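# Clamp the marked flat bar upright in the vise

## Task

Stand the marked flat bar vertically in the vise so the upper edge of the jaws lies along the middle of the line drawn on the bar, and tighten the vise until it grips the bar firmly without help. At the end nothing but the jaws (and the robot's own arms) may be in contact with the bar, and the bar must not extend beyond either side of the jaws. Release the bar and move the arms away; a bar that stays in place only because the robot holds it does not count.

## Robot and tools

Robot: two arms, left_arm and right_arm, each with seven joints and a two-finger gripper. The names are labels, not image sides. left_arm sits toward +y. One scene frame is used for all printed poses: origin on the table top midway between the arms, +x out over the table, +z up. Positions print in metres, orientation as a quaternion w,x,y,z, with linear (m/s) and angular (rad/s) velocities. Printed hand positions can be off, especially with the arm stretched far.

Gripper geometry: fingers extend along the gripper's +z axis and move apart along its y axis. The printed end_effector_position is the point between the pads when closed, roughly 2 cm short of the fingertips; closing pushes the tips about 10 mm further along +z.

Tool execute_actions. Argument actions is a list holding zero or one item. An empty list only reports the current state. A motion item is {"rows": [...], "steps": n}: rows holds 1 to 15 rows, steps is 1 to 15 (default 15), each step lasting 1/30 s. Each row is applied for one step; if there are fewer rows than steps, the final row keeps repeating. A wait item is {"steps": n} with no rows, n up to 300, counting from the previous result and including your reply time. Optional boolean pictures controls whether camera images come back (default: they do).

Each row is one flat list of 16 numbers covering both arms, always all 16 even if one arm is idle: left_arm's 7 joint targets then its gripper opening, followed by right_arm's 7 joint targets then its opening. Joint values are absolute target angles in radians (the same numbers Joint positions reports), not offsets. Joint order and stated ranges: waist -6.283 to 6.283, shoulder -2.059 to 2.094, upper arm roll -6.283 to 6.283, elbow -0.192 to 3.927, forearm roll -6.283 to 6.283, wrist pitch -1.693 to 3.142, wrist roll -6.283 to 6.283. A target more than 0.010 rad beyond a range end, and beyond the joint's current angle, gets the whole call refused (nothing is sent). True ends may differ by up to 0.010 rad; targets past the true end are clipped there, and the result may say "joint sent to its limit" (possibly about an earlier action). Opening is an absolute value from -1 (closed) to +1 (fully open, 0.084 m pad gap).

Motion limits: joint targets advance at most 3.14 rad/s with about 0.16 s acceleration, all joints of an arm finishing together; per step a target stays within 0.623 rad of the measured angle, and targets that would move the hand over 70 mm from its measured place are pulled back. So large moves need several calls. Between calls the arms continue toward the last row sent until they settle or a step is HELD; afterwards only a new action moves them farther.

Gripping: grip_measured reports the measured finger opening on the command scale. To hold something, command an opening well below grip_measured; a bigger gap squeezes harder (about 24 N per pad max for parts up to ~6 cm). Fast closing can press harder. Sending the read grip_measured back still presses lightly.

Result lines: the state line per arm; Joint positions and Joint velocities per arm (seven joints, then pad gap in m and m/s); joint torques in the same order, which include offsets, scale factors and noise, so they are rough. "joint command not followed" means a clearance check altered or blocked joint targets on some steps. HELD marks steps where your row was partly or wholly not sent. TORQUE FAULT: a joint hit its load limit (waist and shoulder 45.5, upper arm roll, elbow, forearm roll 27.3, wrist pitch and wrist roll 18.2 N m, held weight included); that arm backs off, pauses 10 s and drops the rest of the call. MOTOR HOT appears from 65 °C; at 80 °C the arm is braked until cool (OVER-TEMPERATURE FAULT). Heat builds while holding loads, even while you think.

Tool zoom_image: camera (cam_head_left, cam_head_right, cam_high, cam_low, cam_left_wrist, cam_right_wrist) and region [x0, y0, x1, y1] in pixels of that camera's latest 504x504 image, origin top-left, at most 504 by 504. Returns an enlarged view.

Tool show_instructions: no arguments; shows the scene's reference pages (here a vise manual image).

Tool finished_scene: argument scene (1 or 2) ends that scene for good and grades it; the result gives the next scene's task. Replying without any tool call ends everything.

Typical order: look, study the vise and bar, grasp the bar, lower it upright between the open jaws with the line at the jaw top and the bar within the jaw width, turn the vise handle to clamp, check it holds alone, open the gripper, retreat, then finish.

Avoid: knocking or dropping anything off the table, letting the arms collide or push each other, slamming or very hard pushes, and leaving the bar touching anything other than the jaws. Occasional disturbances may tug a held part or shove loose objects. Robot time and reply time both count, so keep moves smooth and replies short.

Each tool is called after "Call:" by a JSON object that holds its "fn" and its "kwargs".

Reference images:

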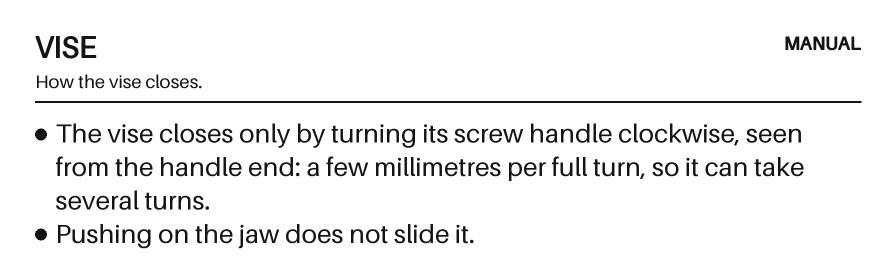

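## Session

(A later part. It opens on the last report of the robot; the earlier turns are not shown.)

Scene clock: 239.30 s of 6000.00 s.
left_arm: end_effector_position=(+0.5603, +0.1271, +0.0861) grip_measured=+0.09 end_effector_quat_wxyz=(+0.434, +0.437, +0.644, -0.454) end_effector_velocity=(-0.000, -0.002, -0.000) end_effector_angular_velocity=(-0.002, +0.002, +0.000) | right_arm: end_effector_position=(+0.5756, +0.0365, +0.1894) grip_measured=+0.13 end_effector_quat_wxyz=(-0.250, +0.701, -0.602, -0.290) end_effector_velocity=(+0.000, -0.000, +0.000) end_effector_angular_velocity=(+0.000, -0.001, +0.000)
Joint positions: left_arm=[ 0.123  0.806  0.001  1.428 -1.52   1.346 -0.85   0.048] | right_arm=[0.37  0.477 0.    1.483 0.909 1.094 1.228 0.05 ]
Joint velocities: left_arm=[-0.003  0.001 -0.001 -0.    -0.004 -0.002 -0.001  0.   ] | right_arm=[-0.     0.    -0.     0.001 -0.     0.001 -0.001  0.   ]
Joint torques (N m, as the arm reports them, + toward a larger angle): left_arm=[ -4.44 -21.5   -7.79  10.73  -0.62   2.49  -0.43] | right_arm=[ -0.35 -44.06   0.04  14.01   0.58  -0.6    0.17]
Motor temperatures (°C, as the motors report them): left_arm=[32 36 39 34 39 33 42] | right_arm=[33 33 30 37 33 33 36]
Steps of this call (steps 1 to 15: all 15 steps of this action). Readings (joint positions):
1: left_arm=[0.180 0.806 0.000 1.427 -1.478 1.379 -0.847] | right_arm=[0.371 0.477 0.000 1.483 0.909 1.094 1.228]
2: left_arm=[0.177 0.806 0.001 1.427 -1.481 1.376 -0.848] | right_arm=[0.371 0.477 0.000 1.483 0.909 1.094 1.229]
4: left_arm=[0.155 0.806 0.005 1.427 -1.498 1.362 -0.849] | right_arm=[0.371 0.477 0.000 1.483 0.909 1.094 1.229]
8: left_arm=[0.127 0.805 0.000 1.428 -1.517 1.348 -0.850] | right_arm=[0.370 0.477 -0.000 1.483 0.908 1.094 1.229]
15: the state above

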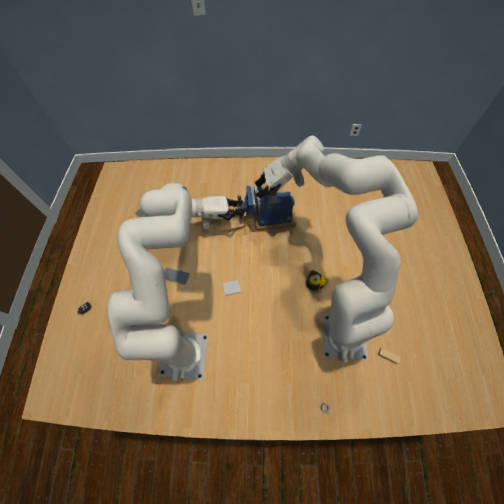

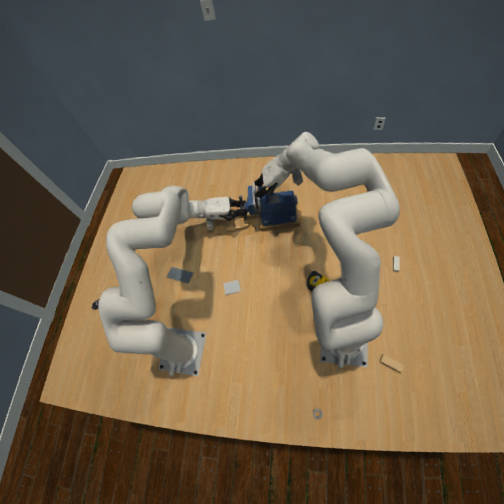

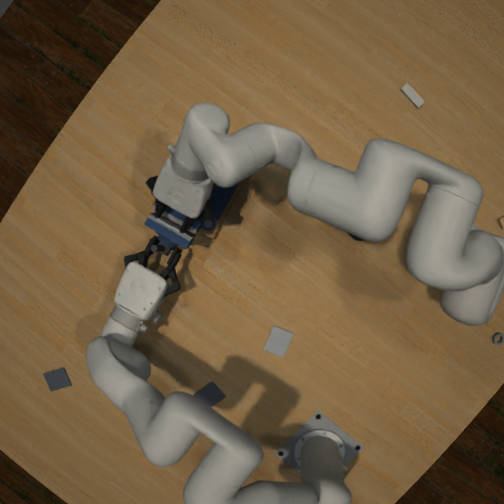

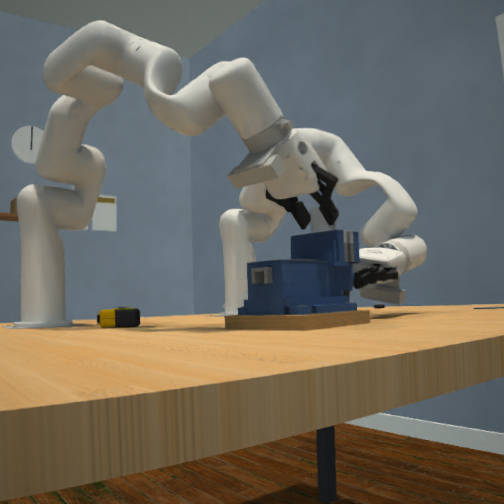

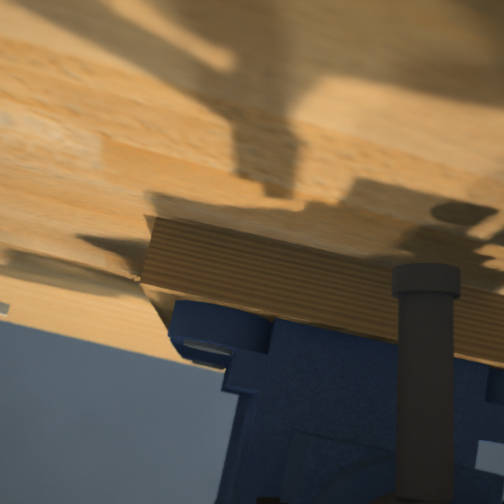

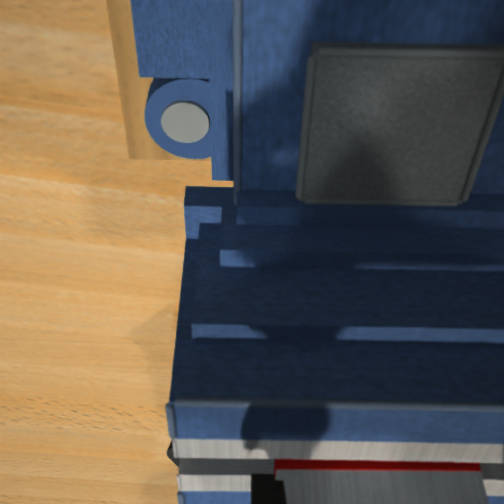

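Call:
{"fn": "execute_actions", "kwargs": {"actions": [{"rows":[[0.128,0.811,0,1.441,-1.516,1.349,-0.85,0.1,0.3705,0.477,0,1.4829,0.9085,1.0937,1.2285,-1]],"steps":10}], "pictures": false}}

Call:
{"fn": "execute_actions", "kwargs": {"actions": [{"rows":[[0.128,0.811,0,1.441,-1.516,1.349,1.5,0.1,0.3705,0.477,0,1.4829,0.9085,1.0937,1.2285,-1]]}], "pictures": false}}

Call:
{"fn": "execute_actions", "kwargs": {"actions": [{"steps":22}], "pictures": false}}

Call:
{"fn": "execute_actions", "kwargs": {"actions": [{"rows":[[0.128,0.811,0,1.441,-1.516,1.349,2.3,0.1,0.3705,0.477,0,1.4829,0.9085,1.0937,1.2285,-1]]}]}}

Call:
{"fn": "zoom_image", "kwargs": {"camera": "cam_left_wrist", "region": [200,120,504,300]}}

Scene clock: 246.33 s of 6000.00 s.
left_arm: end_effector_position=(+0.5617, +0.1255, +0.0864) grip_measured=+0.09 end_effector_quat_wxyz=(+0.434, +0.439, +0.641, -0.456) end_effector_velocity=(+0.001, +0.003, +0.001) end_effector_angular_velocity=(-0.002, -0.003, -0.001) | right_arm: end_effector_position=(+0.5756, +0.0365, +0.1894) grip_measured=+0.13 end_effector_quat_wxyz=(-0.250, +0.701, -0.602, -0.290) end_effector_velocity=(+0.001, +0.000, +0.001) end_effector_angular_velocity=(+0.000, -0.000, -0.002)
Joint positions: left_arm=[ 0.125  0.813 -0.003  1.439 -1.516  1.348 -0.85   0.048] | right_arm=[0.37  0.477 0.    1.483 0.908 1.094 1.228 0.05 ]
Joint velocities: left_arm=[ 0.003 -0.     0.003  0.003  0.003  0.007 -0.    -0.   ] | right_arm=[ 0.    -0.     0.     0.002 -0.    -0.     0.003  0.   ]
Joint torques (N m, as the arm reports them, + toward a larger angle): left_arm=[ -4.4  -23.96  -8.92  10.32   0.     4.58  -0.23] | right_arm=[ -0.46 -44.32  -0.17  14.14   0.41  -0.64   0.28]
Motor temperatures (°C, as the motors report them): left_arm=[32 36 39 34 39 33 42] | right_arm=[33 33 30 37 33 33 36]
Steps of this call (steps 1 to 15: the robot went on to your last target; steps 16 to 201: nothing new was sent; steps 202 to 211: all 10 steps of this action). Readings (joint positions):
202: left_arm=[0.122 0.806 0.000 1.427 -1.520 1.346 -0.850] | right_arm=[0.371 0.477 -0.000 1.483 0.909 1.094 1.229]
203: left_arm=[0.123 0.807 -0.000 1.429 -1.519 1.346 -0.850] | right_arm=[0.370 0.477 -0.000 1.483 0.908 1.094 1.229]
205: left_arm=[0.124 0.810 -0.002 1.434 -1.517 1.348 -0.850] | right_arm=[0.371 0.477 0.000 1.483 0.909 1.094 1.229]
209: left_arm=[0.125 0.813 -0.003 1.439 -1.516 1.348 -0.850] | right_arm=[0.370 0.477 -0.000 1.483 0.909 1.094 1.228]
211: the state above

Scene clock: 246.83 s of 6000.00 s.
left_arm: end_effector_position=(+0.5633, +0.1278, +0.0882) grip_measured=+0.09 end_effector_quat_wxyz=(+0.600, +0.692, +0.355, -0.192) end_effector_velocity=(+0.015, +0.023, +0.002) end_effector_angular_velocity=(+0.467, -2.687, -0.530) | right_arm: end_effector_position=(+0.5756, +0.0365, +0.1894) grip_measured=+0.13 end_effector_quat_wxyz=(-0.250, +0.701, -0.602, -0.290) end_effector_velocity=(+0.000, +0.000, +0.000) end_effector_angular_velocity=(+0.000, -0.002, +0.001)
Joint positions: left_arm=[ 0.127  0.811 -0.001  1.441 -1.516  1.35   0.142  0.048] | right_arm=[0.37  0.477 0.    1.483 0.909 1.094 1.228 0.05 ]
Joint velocities: left_arm=[ 0.014 -0.003  0.022  0.017 -0.008 -0.014  2.764  0.001] | right_arm=[ 0.001  0.001 -0.     0.002 -0.     0.    -0.001  0.   ]
Joint torques (N m, as the arm reports them, + toward a larger angle): left_arm=[ -1.29 -22.37  -4.05  10.42  -0.12   2.51  -0.18] | right_arm=[ -0.14 -43.56   0.03  13.96   0.31  -0.75   0.34]
Motor temperatures (°C, as the motors report them): left_arm=[32 36 39 34 39 33 42] | right_arm=[33 33 30 37 33 33 36]
Steps of this call (steps 1 to 15: all 15 steps of this action). Readings (joint positions):
1: left_arm=[0.125 0.813 -0.003 1.439 -1.516 1.348 -0.850] | right_arm=[0.370 0.477 0.000 1.483 0.908 1.094 1.228]
2: left_arm=[0.125 0.813 -0.003 1.439 -1.516 1.349 -0.846] | right_arm=[0.371 0.477 0.000 1.483 0.909 1.094 1.229]
4: left_arm=[0.126 0.813 -0.003 1.439 -1.516 1.349 -0.800] | right_arm=[0.371 0.477 -0.000 1.483 0.909 1.094 1.228]
8: left_arm=[0.126 0.811 -0.003 1.440 -1.515 1.352 -0.513] | right_arm=[0.370 0.477 -0.000 1.483 0.908 1.094 1.228]
15: the state above

Scene clock: 247.57 s of 6000.00 s.
left_arm: end_effector_position=(+0.5640, +0.1299, +0.0876) grip_measured=+0.09 end_effector_quat_wxyz=(+0.586, +0.762, -0.156, +0.227) end_effector_velocity=(-0.001, -0.001, +0.001) end_effector_angular_velocity=(+0.004, -0.043, -0.012) | right_arm: end_effector_position=(+0.5756, +0.0365, +0.1894) grip_measured=+0.13 end_effector_quat_wxyz=(-0.250, +0.701, -0.602, -0.290) end_effector_velocity=(-0.000, +0.001, -0.000) end_effector_angular_velocity=(-0.000, +0.001, +0.000)
Joint positions: left_arm=[ 0.129  0.811  0.001  1.442 -1.516  1.348  1.496  0.048] | right_arm=[ 0.37   0.477 -0.     1.483  0.909  1.094  1.229  0.05 ]
Joint velocities: left_arm=[-0.    -0.001 -0.001 -0.001 -0.     0.003  0.045  0.   ] | right_arm=[ 0.001  0.001 -0.     0.    -0.    -0.     0.001 -0.   ]
Joint torques (N m, as the arm reports them, + toward a larger angle): left_arm=[ -0.88 -25.08  -4.19  15.18  -2.26   2.45  -0.16] | right_arm=[ -0.25 -44.18  -0.19  13.95   0.44  -0.53   0.33]
Motor temperatures (°C, as the motors report them): left_arm=[32 36 39 34 39 33 42] | right_arm=[33 33 30 37 33 33 36]
Steps of this call (steps 1 to 22: the robot went on to your last target). Readings (joint positions):
1: left_arm=[0.127 0.811 -0.001 1.441 -1.516 1.350 0.234] | right_arm=[0.371 0.477 0.000 1.483 0.909 1.094 1.229]
2: left_arm=[0.127 0.811 -0.001 1.441 -1.516 1.351 0.327] | right_arm=[0.371 0.477 -0.000 1.483 0.908 1.094 1.229]
4: left_arm=[0.127 0.811 -0.001 1.440 -1.515 1.351 0.512] | right_arm=[0.370 0.477 0.000 1.483 0.909 1.094 1.229]
8: left_arm=[0.127 0.812 -0.001 1.438 -1.515 1.350 0.883] | right_arm=[0.371 0.477 -0.000 1.483 0.908 1.094 1.228]
22: the state above

Scene clock: 248.07 s of 6000.00 s.
left_arm: end_effector_position=(+0.5646, +0.1295, +0.0888) grip_measured=+0.09 end_effector_quat_wxyz=(+0.458, +0.647, -0.431, +0.431) end_effector_velocity=(+0.001, -0.008, +0.009) end_effector_angular_velocity=(+0.064, -0.472, -0.112) | right_arm: end_effector_position=(+0.5756, +0.0365, +0.1894) grip_measured=+0.13 end_effector_quat_wxyz=(-0.250, +0.701, -0.602, -0.290) end_effector_velocity=(+0.001, -0.000, +0.001) end_effector_angular_velocity=(+0.001, -0.003, -0.000)
Joint positions: left_arm=[ 0.129  0.81   0.     1.443 -1.517  1.349  2.265  0.048] | right_arm=[0.371 0.477 0.    1.483 0.909 1.094 1.229 0.05 ]
Joint velocities: left_arm=[-0.004 -0.007 -0.009  0.006 -0.003  0.008  0.475 -0.   ] | right_arm=[-0.001 -0.    -0.     0.002 -0.    -0.    -0.001 -0.   ]
Joint torques (N m, as the arm reports them, + toward a larger angle): left_arm=[ -2.91 -24.18  -6.82  13.19  -1.25   3.    -0.36] | right_arm=[ -0.57 -43.89  -0.09  14.15   0.63  -0.54   0.42]
Motor temperatures (°C, as the motors report them): left_arm=[32 36 39 34 39 33 42] | right_arm=[33 33 30 37 33 33 36]
Steps of this call (steps 1 to 15: all 15 steps of this action). Readings (joint positions):
1: left_arm=[0.129 0.811 0.001 1.442 -1.516 1.348 1.497] | right_arm=[0.370 0.477 0.000 1.483 0.908 1.094 1.229]
2: left_arm=[0.129 0.811 0.001 1.441 -1.516 1.348 1.503] | right_arm=[0.370 0.477 -0.000 1.483 0.909 1.094 1.229]
4: left_arm=[0.129 0.811 0.001 1.441 -1.516 1.348 1.549] | right_arm=[0.371 0.477 0.000 1.483 0.908 1.094 1.229]
8: left_arm=[0.129 0.812 0.001 1.440 -1.516 1.348 1.836] | right_arm=[0.370 0.477 0.000 1.483 0.908 1.094 1.229]
15: the state above

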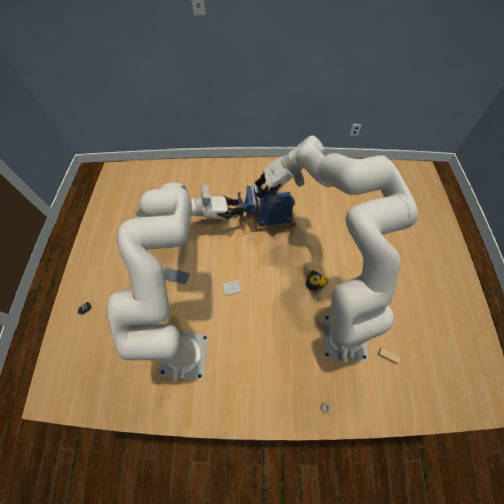

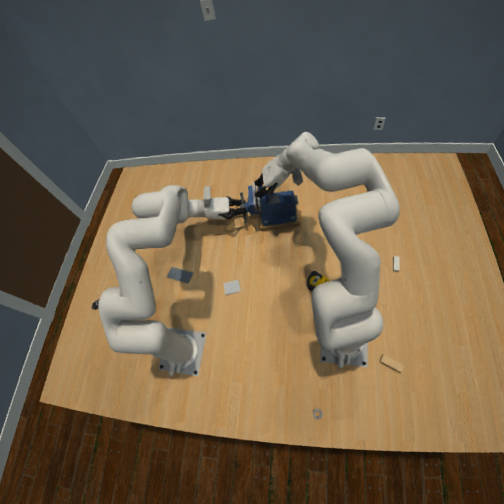

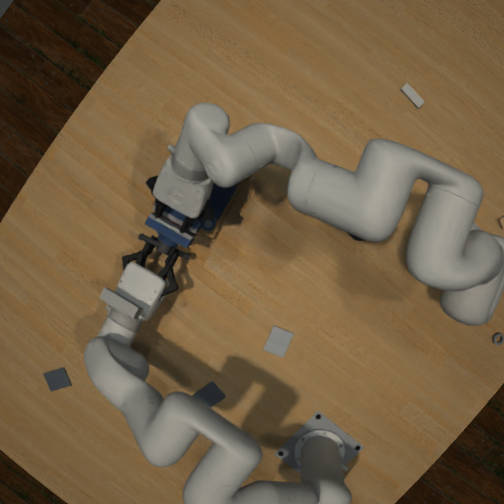

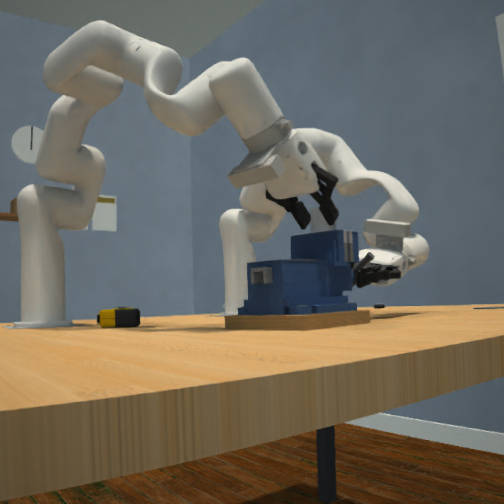

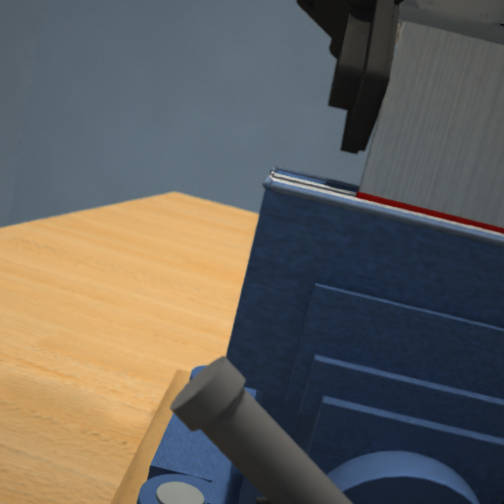

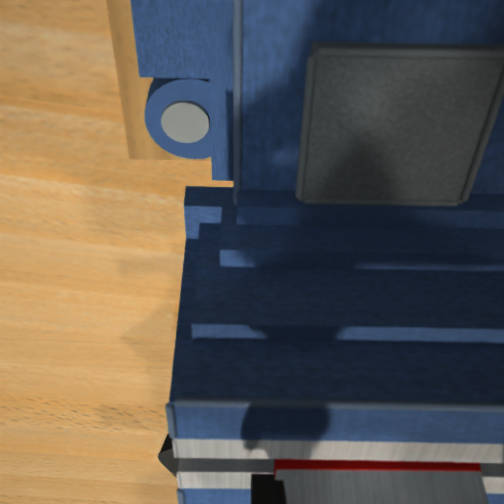

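Region (200, 120, 504, 300) of cam_left_wrist's 504x504 image, scaled by 1.658, with more detail than that image has; it fills the top 298 rows of this view, and the rest is white.

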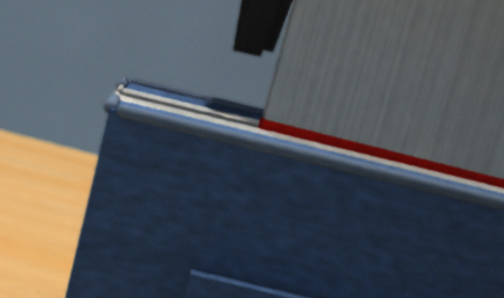

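About half the line shows. Continue in steps.

Call:
{"fn": "execute_actions", "kwargs": {"actions": [{"rows":[[0.124,0.811,0,1.441,-1.519,1.347,2.9,0.1,0.3695,0.477,0,1.4829,0.9085,1.0937,1.2285,-1]]}], "pictures": false}}

Call:
{"fn": "execute_actions", "kwargs": {"actions": [{"rows":[[0.124,0.811,0,1.441,-1.519,1.347,3.4,0.1,0.3695,0.477,0,1.4829,0.9085,1.0937,1.2285,-1]]}], "pictures": false}}

Call:
{"fn": "execute_actions", "kwargs": {"actions": [{"rows":[[0.124,0.811,0,1.441,-1.519,1.347,3.8,0.1,0.3695,0.477,0,1.4829,0.9085,1.0937,1.2285,-1]]}], "pictures": false}}

Scene clock: 255.57 s of 6000.00 s.
left_arm: end_effector_position=(+0.5638, +0.1266, +0.0884) grip_measured=+0.09 end_effector_quat_wxyz=(-0.305, -0.484, +0.608, -0.550) end_effector_velocity=(-0.001, -0.007, +0.004) end_effector_angular_velocity=(+0.018, -0.171, -0.044) | right_arm: end_effector_position=(+0.5759, +0.0360, +0.1894) grip_measured=+0.13 end_effector_quat_wxyz=(-0.250, +0.700, -0.603, -0.290) end_effector_velocity=(+0.001, -0.000, +0.001) end_effector_angular_velocity=(+0.000, -0.002, -0.001)
Joint positions: left_arm=[ 0.124  0.81  -0.     1.442 -1.519  1.347  2.887  0.048] | right_arm=[0.37  0.477 0.    1.483 0.909 1.094 1.228 0.05 ]
Joint velocities: left_arm=[-0.005 -0.003 -0.007  0.    -0.004  0.003  0.173  0.   ] | right_arm=[-0.001 -0.    -0.     0.001 -0.    -0.    -0.    -0.   ]
Joint torques (N m, as the arm reports them, + toward a larger angle): left_arm=[ -2.09 -22.43  -5.71  11.29  -0.75   2.83  -0.34] | right_arm=[ -0.5  -43.99  -0.3   14.26   0.51  -0.57   0.24]
Motor temperatures (°C, as the motors report them): left_arm=[32 36 39 34 39 33 42] | right_arm=[33 33 30 37 33 33 36]
Steps of this call (steps 1 to 30: the robot went on to your last target; steps 31 to 210: nothing new was sent; steps 211 to 225: all 15 steps of this action). Readings (joint positions):
211: left_arm=[0.128 0.811 -0.000 1.441 -1.516 1.349 2.300] | right_arm=[0.370 0.477 0.000 1.483 0.909 1.094 1.228]
212: left_arm=[0.128 0.811 0.000 1.441 -1.516 1.349 2.304] | right_arm=[0.370 0.477 0.000 1.483 0.909 1.094 1.229]
214: left_arm=[0.128 0.811 0.000 1.441 -1.516 1.348 2.350] | right_arm=[0.370 0.477 0.000 1.483 0.909 1.094 1.229]
218: left_arm=[0.127 0.812 0.002 1.440 -1.517 1.346 2.629] | right_arm=[0.370 0.477 -0.000 1.483 0.908 1.094 1.229]
225: the state above

Scene clock: 256.07 s of 6000.00 s.
left_arm: end_effector_position=(+0.5632, +0.1262, +0.0881) grip_measured=+0.09 end_effector_quat_wxyz=(-0.159, -0.317, +0.710, -0.609) end_effector_velocity=(+0.000, +0.001, -0.000) end_effector_angular_velocity=(+0.017, -0.103, -0.020) | right_arm: end_effector_position=(+0.5759, +0.0360, +0.1894) grip_measured=+0.13 end_effector_quat_wxyz=(-0.250, +0.700, -0.603, -0.290) end_effector_velocity=(+0.000, +0.000, +0.000) end_effector_angular_velocity=(+0.000, -0.000, -0.000)
Joint positions: left_arm=[ 0.124  0.811 -0.001  1.441 -1.519  1.348  3.392  0.048] | right_arm=[0.37  0.477 0.    1.483 0.909 1.094 1.229 0.05 ]
Joint velocities: left_arm=[-0.     0.001  0.001  0.    -0.002 -0.     0.107  0.   ] | right_arm=[ 0.    -0.    -0.     0.001 -0.    -0.     0.001  0.   ]
Joint torques (N m, as the arm reports them, + toward a larger angle): left_arm=[ -2.12 -22.62  -4.38  11.94  -0.92   2.16  -0.27] | right_arm=[ -0.79 -44.32  -0.06  14.2    0.52  -0.69   0.49]
Motor temperatures (°C, as the motors report them): left_arm=[32 36 39 34 39 33 42] | right_arm=[33 33 30 37 33 33 36]
Steps of this call (steps 1 to 15: all 15 steps of this action). Readings (joint positions):
1: left_arm=[0.124 0.810 -0.001 1.442 -1.519 1.348 2.892] | right_arm=[0.370 0.477 0.000 1.483 0.909 1.094 1.229]
2: left_arm=[0.124 0.810 -0.001 1.442 -1.519 1.348 2.899] | right_arm=[0.370 0.477 0.000 1.483 0.909 1.094 1.229]
4: left_arm=[0.124 0.811 -0.000 1.442 -1.519 1.347 2.947] | right_arm=[0.370 0.477 -0.000 1.483 0.908 1.094 1.229]
8: left_arm=[0.124 0.811 0.000 1.441 -1.519 1.347 3.209] | right_arm=[0.370 0.477 0.000 1.483 0.909 1.094 1.229]
15: the state above

Scene clock: 256.57 s of 6000.00 s.
left_arm: end_effector_position=(+0.5626, +0.1258, +0.0872) grip_measured=+0.09 end_effector_quat_wxyz=(-0.035, -0.168, +0.759, -0.628) end_effector_velocity=(+0.001, +0.002, +0.000) end_effector_angular_velocity=(+0.012, -0.064, -0.011) | right_arm: end_effector_position=(+0.5759, +0.0360, +0.1894) grip_measured=+0.13 end_effector_quat_wxyz=(-0.250, +0.700, -0.603, -0.290) end_effector_velocity=(+0.000, -0.000, -0.000) end_effector_angular_velocity=(-0.000, +0.001, -0.001)
Joint positions: left_arm=[ 0.123  0.812 -0.001  1.44  -1.518  1.348  3.795  0.048] | right_arm=[ 0.369  0.477 -0.     1.483  0.909  1.094  1.229  0.05 ]
Joint velocities: left_arm=[ 0.001 -0.001  0.002  0.001  0.    -0.001  0.064 -0.   ] | right_arm=[-0.001 -0.     0.    -0.001  0.    -0.     0.    -0.   ]
Joint torques (N m, as the arm reports them, + toward a larger angle): left_arm=[  1.   -24.09  -1.24  14.4   -2.59   1.12   0.03] | right_arm=[ -0.02 -43.57   0.13  14.28   0.5   -0.83   0.38]
Motor temperatures (°C, as the motors report them): left_arm=[32 36 39 34 39 33 42] | right_arm=[33 33 30 37 33 33 36]
Steps of this call (steps 1 to 15: all 15 steps of this action). Readings (joint positions):
1: left_arm=[0.124 0.811 -0.001 1.441 -1.519 1.348 3.395] | right_arm=[0.370 0.477 0.000 1.483 0.908 1.094 1.229]
2: left_arm=[0.124 0.811 -0.001 1.441 -1.519 1.348 3.401] | right_arm=[0.370 0.477 -0.000 1.483 0.908 1.094 1.228]
4: left_arm=[0.124 0.811 -0.001 1.441 -1.519 1.348 3.448] | right_arm=[0.370 0.477 0.000 1.483 0.908 1.094 1.228]
8: left_arm=[0.123 0.811 -0.001 1.440 -1.518 1.348 3.679] | right_arm=[0.370 0.477 -0.000 1.483 0.908 1.094 1.229]
15: the state above

Call:
{"fn": "execute_actions", "kwargs": {"actions": [{"rows":[[0.124,0.811,0,1.441,-1.519,1.347,4.2,0.1,0.3695,0.477,0,1.4829,0.9085,1.0937,1.2285,-1]]}], "pictures": false}}

Call:
{"fn": "execute_actions", "kwargs": {"actions": [{"rows":[[0.124,0.811,0,1.441,-1.519,1.347,4.55,0.1,0.3695,0.477,0,1.4829,0.9085,1.0937,1.2285,-1]]}]}}

Scene clock: 260.97 s of 6000.00 s.
left_arm: end_effector_position=(+0.5640, +0.1273, +0.0881) grip_measured=+0.09 end_effector_quat_wxyz=(+0.093, -0.015, +0.777, -0.622) end_effector_velocity=(-0.000, +0.001, -0.000) end_effector_angular_velocity=(+0.011, -0.061, -0.013) | right_arm: end_effector_position=(+0.5759, +0.0360, +0.1894) grip_measured=+0.13 end_effector_quat_wxyz=(-0.250, +0.700, -0.603, -0.290) end_effector_velocity=(+0.001, +0.000, +0.001) end_effector_angular_velocity=(+0.001, -0.002, -0.000)
Joint positions: left_arm=[ 0.124  0.811  0.     1.442 -1.519  1.347  4.195  0.048] | right_arm=[ 0.369  0.477 -0.     1.483  0.908  1.094  1.229  0.05 ]
Joint velocities: left_arm=[ 0.001  0.     0.001 -0.001  0.001 -0.     0.064 -0.   ] | right_arm=[-0.     0.     0.     0.002  0.    -0.    -0.001 -0.   ]
Joint torques (N m, as the arm reports them, + toward a larger angle): left_arm=[  0.25 -25.14  -2.5   15.25  -2.79   1.8   -0.26] | right_arm=[ -0.36 -44.36   0.05  13.98   0.48  -0.48   0.24]
Motor temperatures (°C, as the motors report them): left_arm=[32 36 39 34 39 33 42] | right_arm=[33 33 30 37 33 33 36]
Steps of this call (steps 1 to 15: the robot went on to your last target; steps 16 to 117: nothing new was sent; steps 118 to 132: all 15 steps of this action). Readings (joint positions):
118: left_arm=[0.124 0.811 0.000 1.441 -1.519 1.347 3.800] | right_arm=[0.370 0.477 -0.000 1.483 0.909 1.094 1.229]
119: left_arm=[0.124 0.811 0.000 1.441 -1.519 1.347 3.804] | right_arm=[0.369 0.477 0.000 1.483 0.908 1.094 1.228]
121: left_arm=[0.124 0.811 0.000 1.441 -1.519 1.347 3.850] | right_arm=[0.370 0.477 -0.000 1.483 0.908 1.094 1.228]
125: left_arm=[0.124 0.811 0.000 1.441 -1.519 1.347 4.079] | right_arm=[0.369 0.477 -0.000 1.483 0.908 1.094 1.229]
132: the state above

Scene clock: 261.47 s of 6000.00 s.
left_arm: end_effector_position=(+0.5641, +0.1276, +0.0878) grip_measured=+0.09 end_effector_quat_wxyz=(+0.200, +0.121, +0.768, -0.596) end_effector_velocity=(-0.000, +0.000, +0.001) end_effector_angular_velocity=(+0.006, -0.047, -0.011) | right_arm: end_effector_position=(+0.5759, +0.0360, +0.1894) grip_measured=+0.13 end_effector_quat_wxyz=(-0.250, +0.700, -0.603, -0.290) end_effector_velocity=(-0.000, +0.000, -0.000) end_effector_angular_velocity=(+0.000, +0.001, +0.001)
Joint positions: left_arm=[ 0.124  0.811  0.001  1.442 -1.519  1.346  4.546  0.048] | right_arm=[ 0.369  0.477 -0.     1.483  0.908  1.094  1.229  0.05 ]
Joint velocities: left_arm=[ 0.001 -0.001 -0.    -0.     0.     0.002  0.048  0.   ] | right_arm=[-0.     0.     0.    -0.001  0.     0.    -0.001  0.   ]
Joint torques (N m, as the arm reports them, + toward a larger angle): left_arm=[ -1.26 -25.59  -5.19  14.81  -2.64   2.39  -0.45] | right_arm=[ -0.2  -43.96  -0.11  13.83   0.67  -0.52   0.3 ]
Motor temperatures (°C, as the motors report them): left_arm=[32 36 39 34 39 33 42] | right_arm=[33 33 30 37 33 33 36]
Steps of this call (steps 1 to 15: all 15 steps of this action). Readings (joint positions):
1: left_arm=[0.124 0.811 0.000 1.442 -1.519 1.347 4.197] | right_arm=[0.369 0.477 -0.000 1.483 0.908 1.094 1.229]
2: left_arm=[0.124 0.811 0.000 1.442 -1.519 1.347 4.202] | right_arm=[0.369 0.477 -0.000 1.483 0.908 1.094 1.229]
4: left_arm=[0.124 0.811 0.000 1.441 -1.519 1.347 4.249] | right_arm=[0.369 0.477 -0.000 1.483 0.908 1.094 1.229]
8: left_arm=[0.124 0.812 0.001 1.440 -1.519 1.346 4.458] | right_arm=[0.369 0.477 -0.000 1.483 0.908 1.094 1.229]
15: the state above

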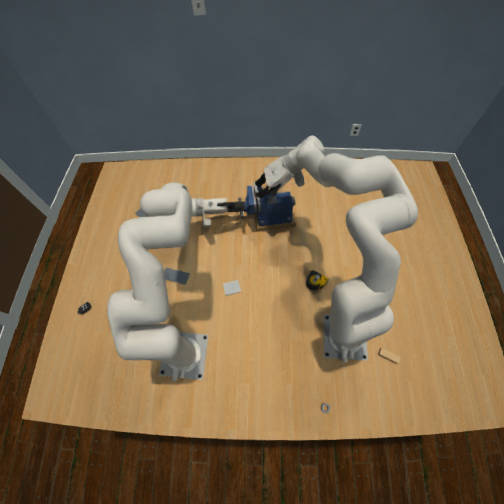

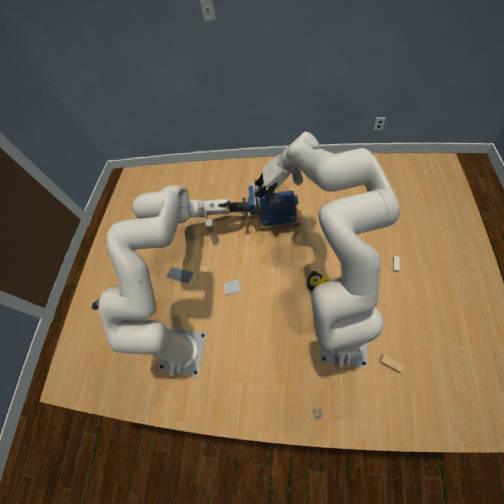

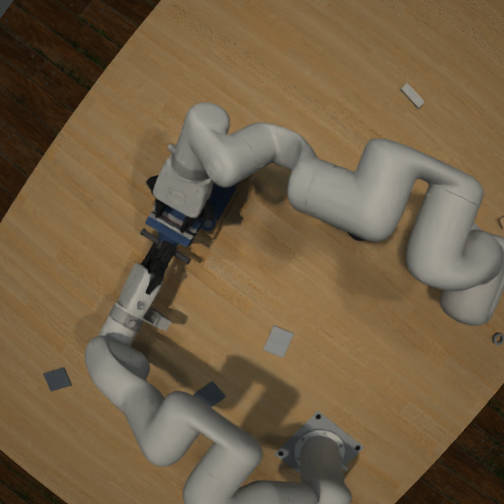

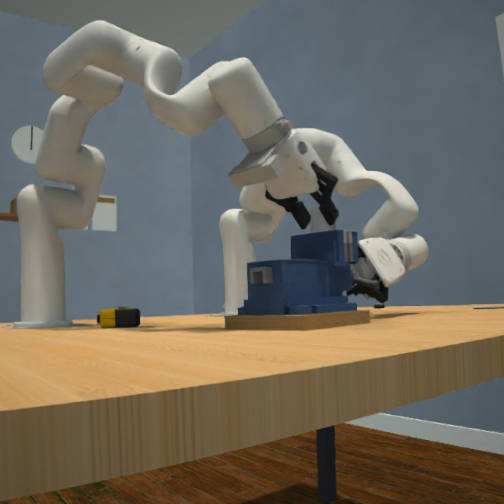

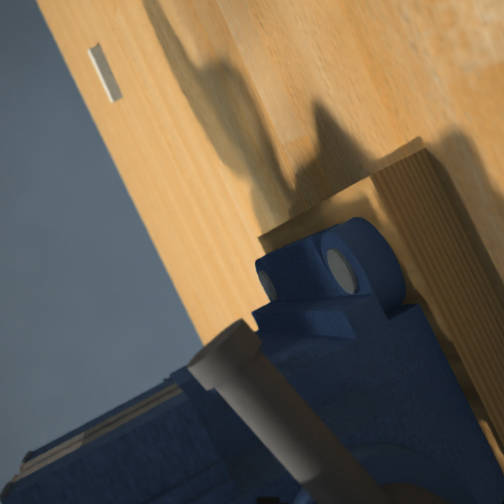

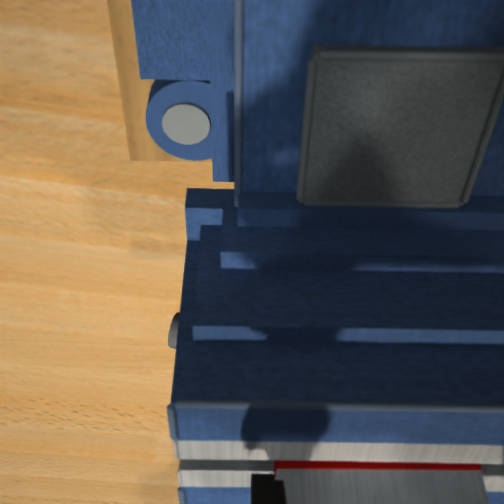

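Call:
{"fn": "execute_actions", "kwargs": {"actions": [{"rows":[[0.121,0.813,0,1.441,-1.521,1.345,4.9,0.1,0.3695,0.477,0,1.4829,0.9085,1.0937,1.2285,-1]]}], "pictures": false}}

Call:
{"fn": "execute_actions", "kwargs": {"actions": [{"rows":[[0.121,0.813,0,1.441,-1.521,1.345,5.2,0.1,0.3695,0.477,0,1.4829,0.9085,1.0937,1.2285,-1]]}], "pictures": false}}

Scene clock: 266.17 s of 6000.00 s.
left_arm: end_effector_position=(+0.5638, +0.1257, +0.0869) grip_measured=+0.09 end_effector_quat_wxyz=(+0.300, +0.253, +0.735, -0.552) end_effector_velocity=(+0.001, -0.001, +0.002) end_effector_angular_velocity=(+0.005, -0.049, -0.011) | right_arm: end_effector_position=(+0.5759, +0.0358, +0.1894) grip_measured=+0.14 end_effector_quat_wxyz=(-0.250, +0.700, -0.603, -0.290) end_effector_velocity=(+0.001, -0.000, +0.001) end_effector_angular_velocity=(+0.000, -0.001, -0.001)
Joint positions: left_arm=[ 0.121  0.813  0.     1.442 -1.521  1.345  4.896  0.048] | right_arm=[ 0.369  0.477 -0.     1.483  0.908  1.094  1.229  0.05 ]
Joint velocities: left_arm=[-0.001 -0.002 -0.002  0.001 -0.002  0.001  0.048  0.   ] | right_arm=[-0.    -0.    -0.     0.001  0.    -0.     0.001  0.   ]
Joint torques (N m, as the arm reports them, + toward a larger angle): left_arm=[ -2.65 -25.11  -7.05  14.33  -1.95   3.25  -0.26] | right_arm=[  0.14 -43.95   0.54  14.13   0.71  -0.77   0.34]
Motor temperatures (°C, as the motors report them): left_arm=[32 36 39 35 39 33 42] | right_arm=[33 33 30 37 33 33 36]
Steps of this call (steps 1 to 15: the robot went on to your last target; steps 16 to 126: nothing new was sent; steps 127 to 141: all 15 steps of this action). Readings (joint positions):
127: left_arm=[0.124 0.811 -0.000 1.441 -1.519 1.347 4.550] | right_arm=[0.369 0.477 0.000 1.483 0.909 1.094 1.229]
128: left_arm=[0.124 0.811 -0.000 1.441 -1.519 1.347 4.554] | right_arm=[0.369 0.477 -0.000 1.483 0.908 1.094 1.229]
130: left_arm=[0.124 0.811 0.000 1.441 -1.519 1.347 4.600] | right_arm=[0.369 0.477 -0.000 1.483 0.909 1.094 1.229]
134: left_arm=[0.122 0.813 0.001 1.440 -1.520 1.345 4.808] | right_arm=[0.369 0.477 -0.000 1.483 0.908 1.094 1.229]
141: the state above

Scene clock: 266.67 s of 6000.00 s.
left_arm: end_effector_position=(+0.5636, +0.1252, +0.0871) grip_measured=+0.09 end_effector_quat_wxyz=(+0.379, +0.360, +0.689, -0.502) end_effector_velocity=(-0.001, +0.001, -0.002) end_effector_angular_velocity=(+0.007, -0.031, -0.007) | right_arm: end_effector_position=(+0.5760, +0.0357, +0.1894) grip_measured=+0.14 end_effector_quat_wxyz=(-0.250, +0.700, -0.603, -0.290) end_effector_velocity=(-0.001, +0.001, -0.001) end_effector_angular_velocity=(-0.000, +0.001, +0.002)
Joint positions: left_arm=[ 0.121  0.813 -0.     1.442 -1.521  1.345  5.197  0.048] | right_arm=[ 0.369  0.477 -0.     1.483  0.908  1.094  1.229  0.05 ]
Joint velocities: left_arm=[-0.     0.001  0.002 -0.001  0.001 -0.     0.035  0.   ] | right_arm=[ 0.001  0.001  0.001 -0.001 -0.    -0.    -0.001  0.   ]
Joint torques (N m, as the arm reports them, + toward a larger angle): left_arm=[ -3.15 -24.96  -7.06  13.11  -1.28   3.19  -0.11] | right_arm=[  0.79 -43.5    0.78  14.35   0.67  -0.68   0.14]
Motor temperatures (°C, as the motors report them): left_arm=[32 36 39 35 39 33 42] | right_arm=[33 33 30 37 33 33 36]
Steps of this call (steps 1 to 15: all 15 steps of this action). Readings (joint positions):
1: left_arm=[0.121 0.813 0.000 1.442 -1.521 1.345 4.898] | right_arm=[0.369 0.477 -0.000 1.483 0.908 1.094 1.229]
2: left_arm=[0.121 0.813 0.000 1.442 -1.521 1.345 4.903] | right_arm=[0.369 0.477 -0.000 1.483 0.908 1.094 1.229]
4: left_arm=[0.121 0.813 0.000 1.441 -1.521 1.345 4.949] | right_arm=[0.369 0.477 -0.000 1.483 0.908 1.094 1.229]
8: left_arm=[0.121 0.813 0.001 1.441 -1.521 1.345 5.133] | right_arm=[0.369 0.477 -0.000 1.483 0.908 1.094 1.229]
15: the state above

Contact starting.

Call:
{"fn": "execute_actions", "kwargs": {"actions": [{"rows":[[0.121,0.813,0,1.441,-1.521,1.345,5.45,0.1,0.369,0.477,0,1.4829,0.9085,1.0937,1.2285,-1]]}], "pictures": false}}

Call:
{"fn": "execute_actions", "kwargs": {"actions": [{"rows":[[0.121,0.813,0,1.441,-1.521,1.345,5.7,0.1,0.369,0.477,0,1.4829,0.9085,1.0937,1.2285,-1]]}], "pictures": false}}

Scene clock: 273.80 s of 6000.00 s.
left_arm: end_effector_position=(+0.5632, +0.1259, +0.0860) grip_measured=+0.09 end_effector_quat_wxyz=(+0.438, +0.443, +0.639, -0.450) end_effector_velocity=(+0.002, -0.003, +0.004) end_effector_angular_velocity=(-0.000, -0.032, -0.009) | right_arm: end_effector_position=(+0.5760, +0.0357, +0.1894) grip_measured=+0.14 end_effector_quat_wxyz=(-0.250, +0.700, -0.603, -0.290) end_effector_velocity=(+0.000, -0.001, -0.000) end_effector_angular_velocity=(-0.000, -0.000, -0.001)
Joint positions: left_arm=[ 0.121  0.813  0.001  1.441 -1.521  1.345  5.448  0.048] | right_arm=[0.369 0.477 0.    1.483 0.908 1.094 1.229 0.05 ]
Joint velocities: left_arm=[-0.002 -0.002 -0.004  0.006 -0.001  0.001  0.025  0.   ] | right_arm=[-0.001  0.     0.     0.    -0.     0.    -0.001  0.   ]
Joint torques (N m, as the arm reports them, + toward a larger angle): left_arm=[ -2.55 -24.87  -6.96  13.6   -1.54   3.08  -0.01] | right_arm=[  2.23 -43.08   1.72  14.77   0.7   -0.63  -0.08]
Motor temperatures (°C, as the motors report them): left_arm=[32 36 39 35 39 33 42] | right_arm=[33 33 30 37 33 33 36]
Steps of this call (steps 1 to 15: the robot went on to your last target; steps 16 to 199: nothing new was sent; steps 200 to 214: all 15 steps of this action). Readings (joint positions):
200: left_arm=[0.121 0.813 -0.000 1.441 -1.521 1.345 5.200] | right_arm=[0.369 0.477 -0.000 1.483 0.908 1.094 1.229]
201: left_arm=[0.121 0.813 0.000 1.441 -1.521 1.345 5.204] | right_arm=[0.369 0.477 0.000 1.483 0.909 1.094 1.228]
203: left_arm=[0.121 0.813 0.000 1.441 -1.521 1.344 5.250] | right_arm=[0.369 0.477 0.000 1.483 0.909 1.094 1.228]
207: left_arm=[0.121 0.814 0.001 1.440 -1.521 1.344 5.404] | right_arm=[0.369 0.477 0.000 1.483 0.908 1.094 1.228]
214: the state above

Scene clock: 274.30 s of 6000.00 s.
left_arm: end_effector_position=(+0.5636, +0.1253, +0.0870) grip_measured=+0.09 end_effector_quat_wxyz=(+0.492, +0.520, +0.578, -0.392) end_effector_velocity=(-0.000, -0.000, -0.000) end_effector_angular_velocity=(+0.003, -0.023, -0.005) | right_arm: end_effector_position=(+0.5761, +0.0355, +0.1894) grip_measured=+0.14 end_effector_quat_wxyz=(-0.250, +0.700, -0.603, -0.290) end_effector_velocity=(+0.001, -0.001, +0.000) end_effector_angular_velocity=(+0.000, +0.000, -0.004)
Joint positions: left_arm=[ 0.121  0.813 -0.     1.442 -1.521  1.345  5.698  0.048] | right_arm=[ 0.369  0.477 -0.     1.483  0.908  1.094  1.229  0.05 ]
Joint velocities: left_arm=[ 0.     0.    -0.001 -0.    -0.     0.     0.024  0.   ] | right_arm=[-0.002  0.     0.     0.001  0.    -0.001  0.002  0.   ]
Joint torques (N m, as the arm reports them, + toward a larger angle): left_arm=[ -2.48 -24.03  -6.87  12.15  -1.31   3.36  -0.14] | right_arm=[  2.96 -42.64   2.52  14.69   0.96  -0.68  -0.09]
Motor temperatures (°C, as the motors report them): left_arm=[32 36 39 35 39 33 42] | right_arm=[33 33 30 37 33 33 36]
Steps of this call (steps 1 to 15: all 15 steps of this action). Readings (joint positions):
1: left_arm=[0.121 0.813 0.000 1.441 -1.521 1.345 5.449] | right_arm=[0.369 0.477 0.000 1.483 0.908 1.094 1.229]
2: left_arm=[0.121 0.813 0.000 1.441 -1.521 1.345 5.453] | right_arm=[0.369 0.477 0.000 1.483 0.908 1.094 1.229]
4: left_arm=[0.121 0.813 0.000 1.441 -1.521 1.345 5.499] | right_arm=[0.369 0.477 -0.000 1.483 0.908 1.094 1.229]
8: left_arm=[0.121 0.813 0.000 1.441 -1.521 1.345 5.654] | right_arm=[0.369 0.477 -0.000 1.483 0.908 1.094 1.229]
15: the state above


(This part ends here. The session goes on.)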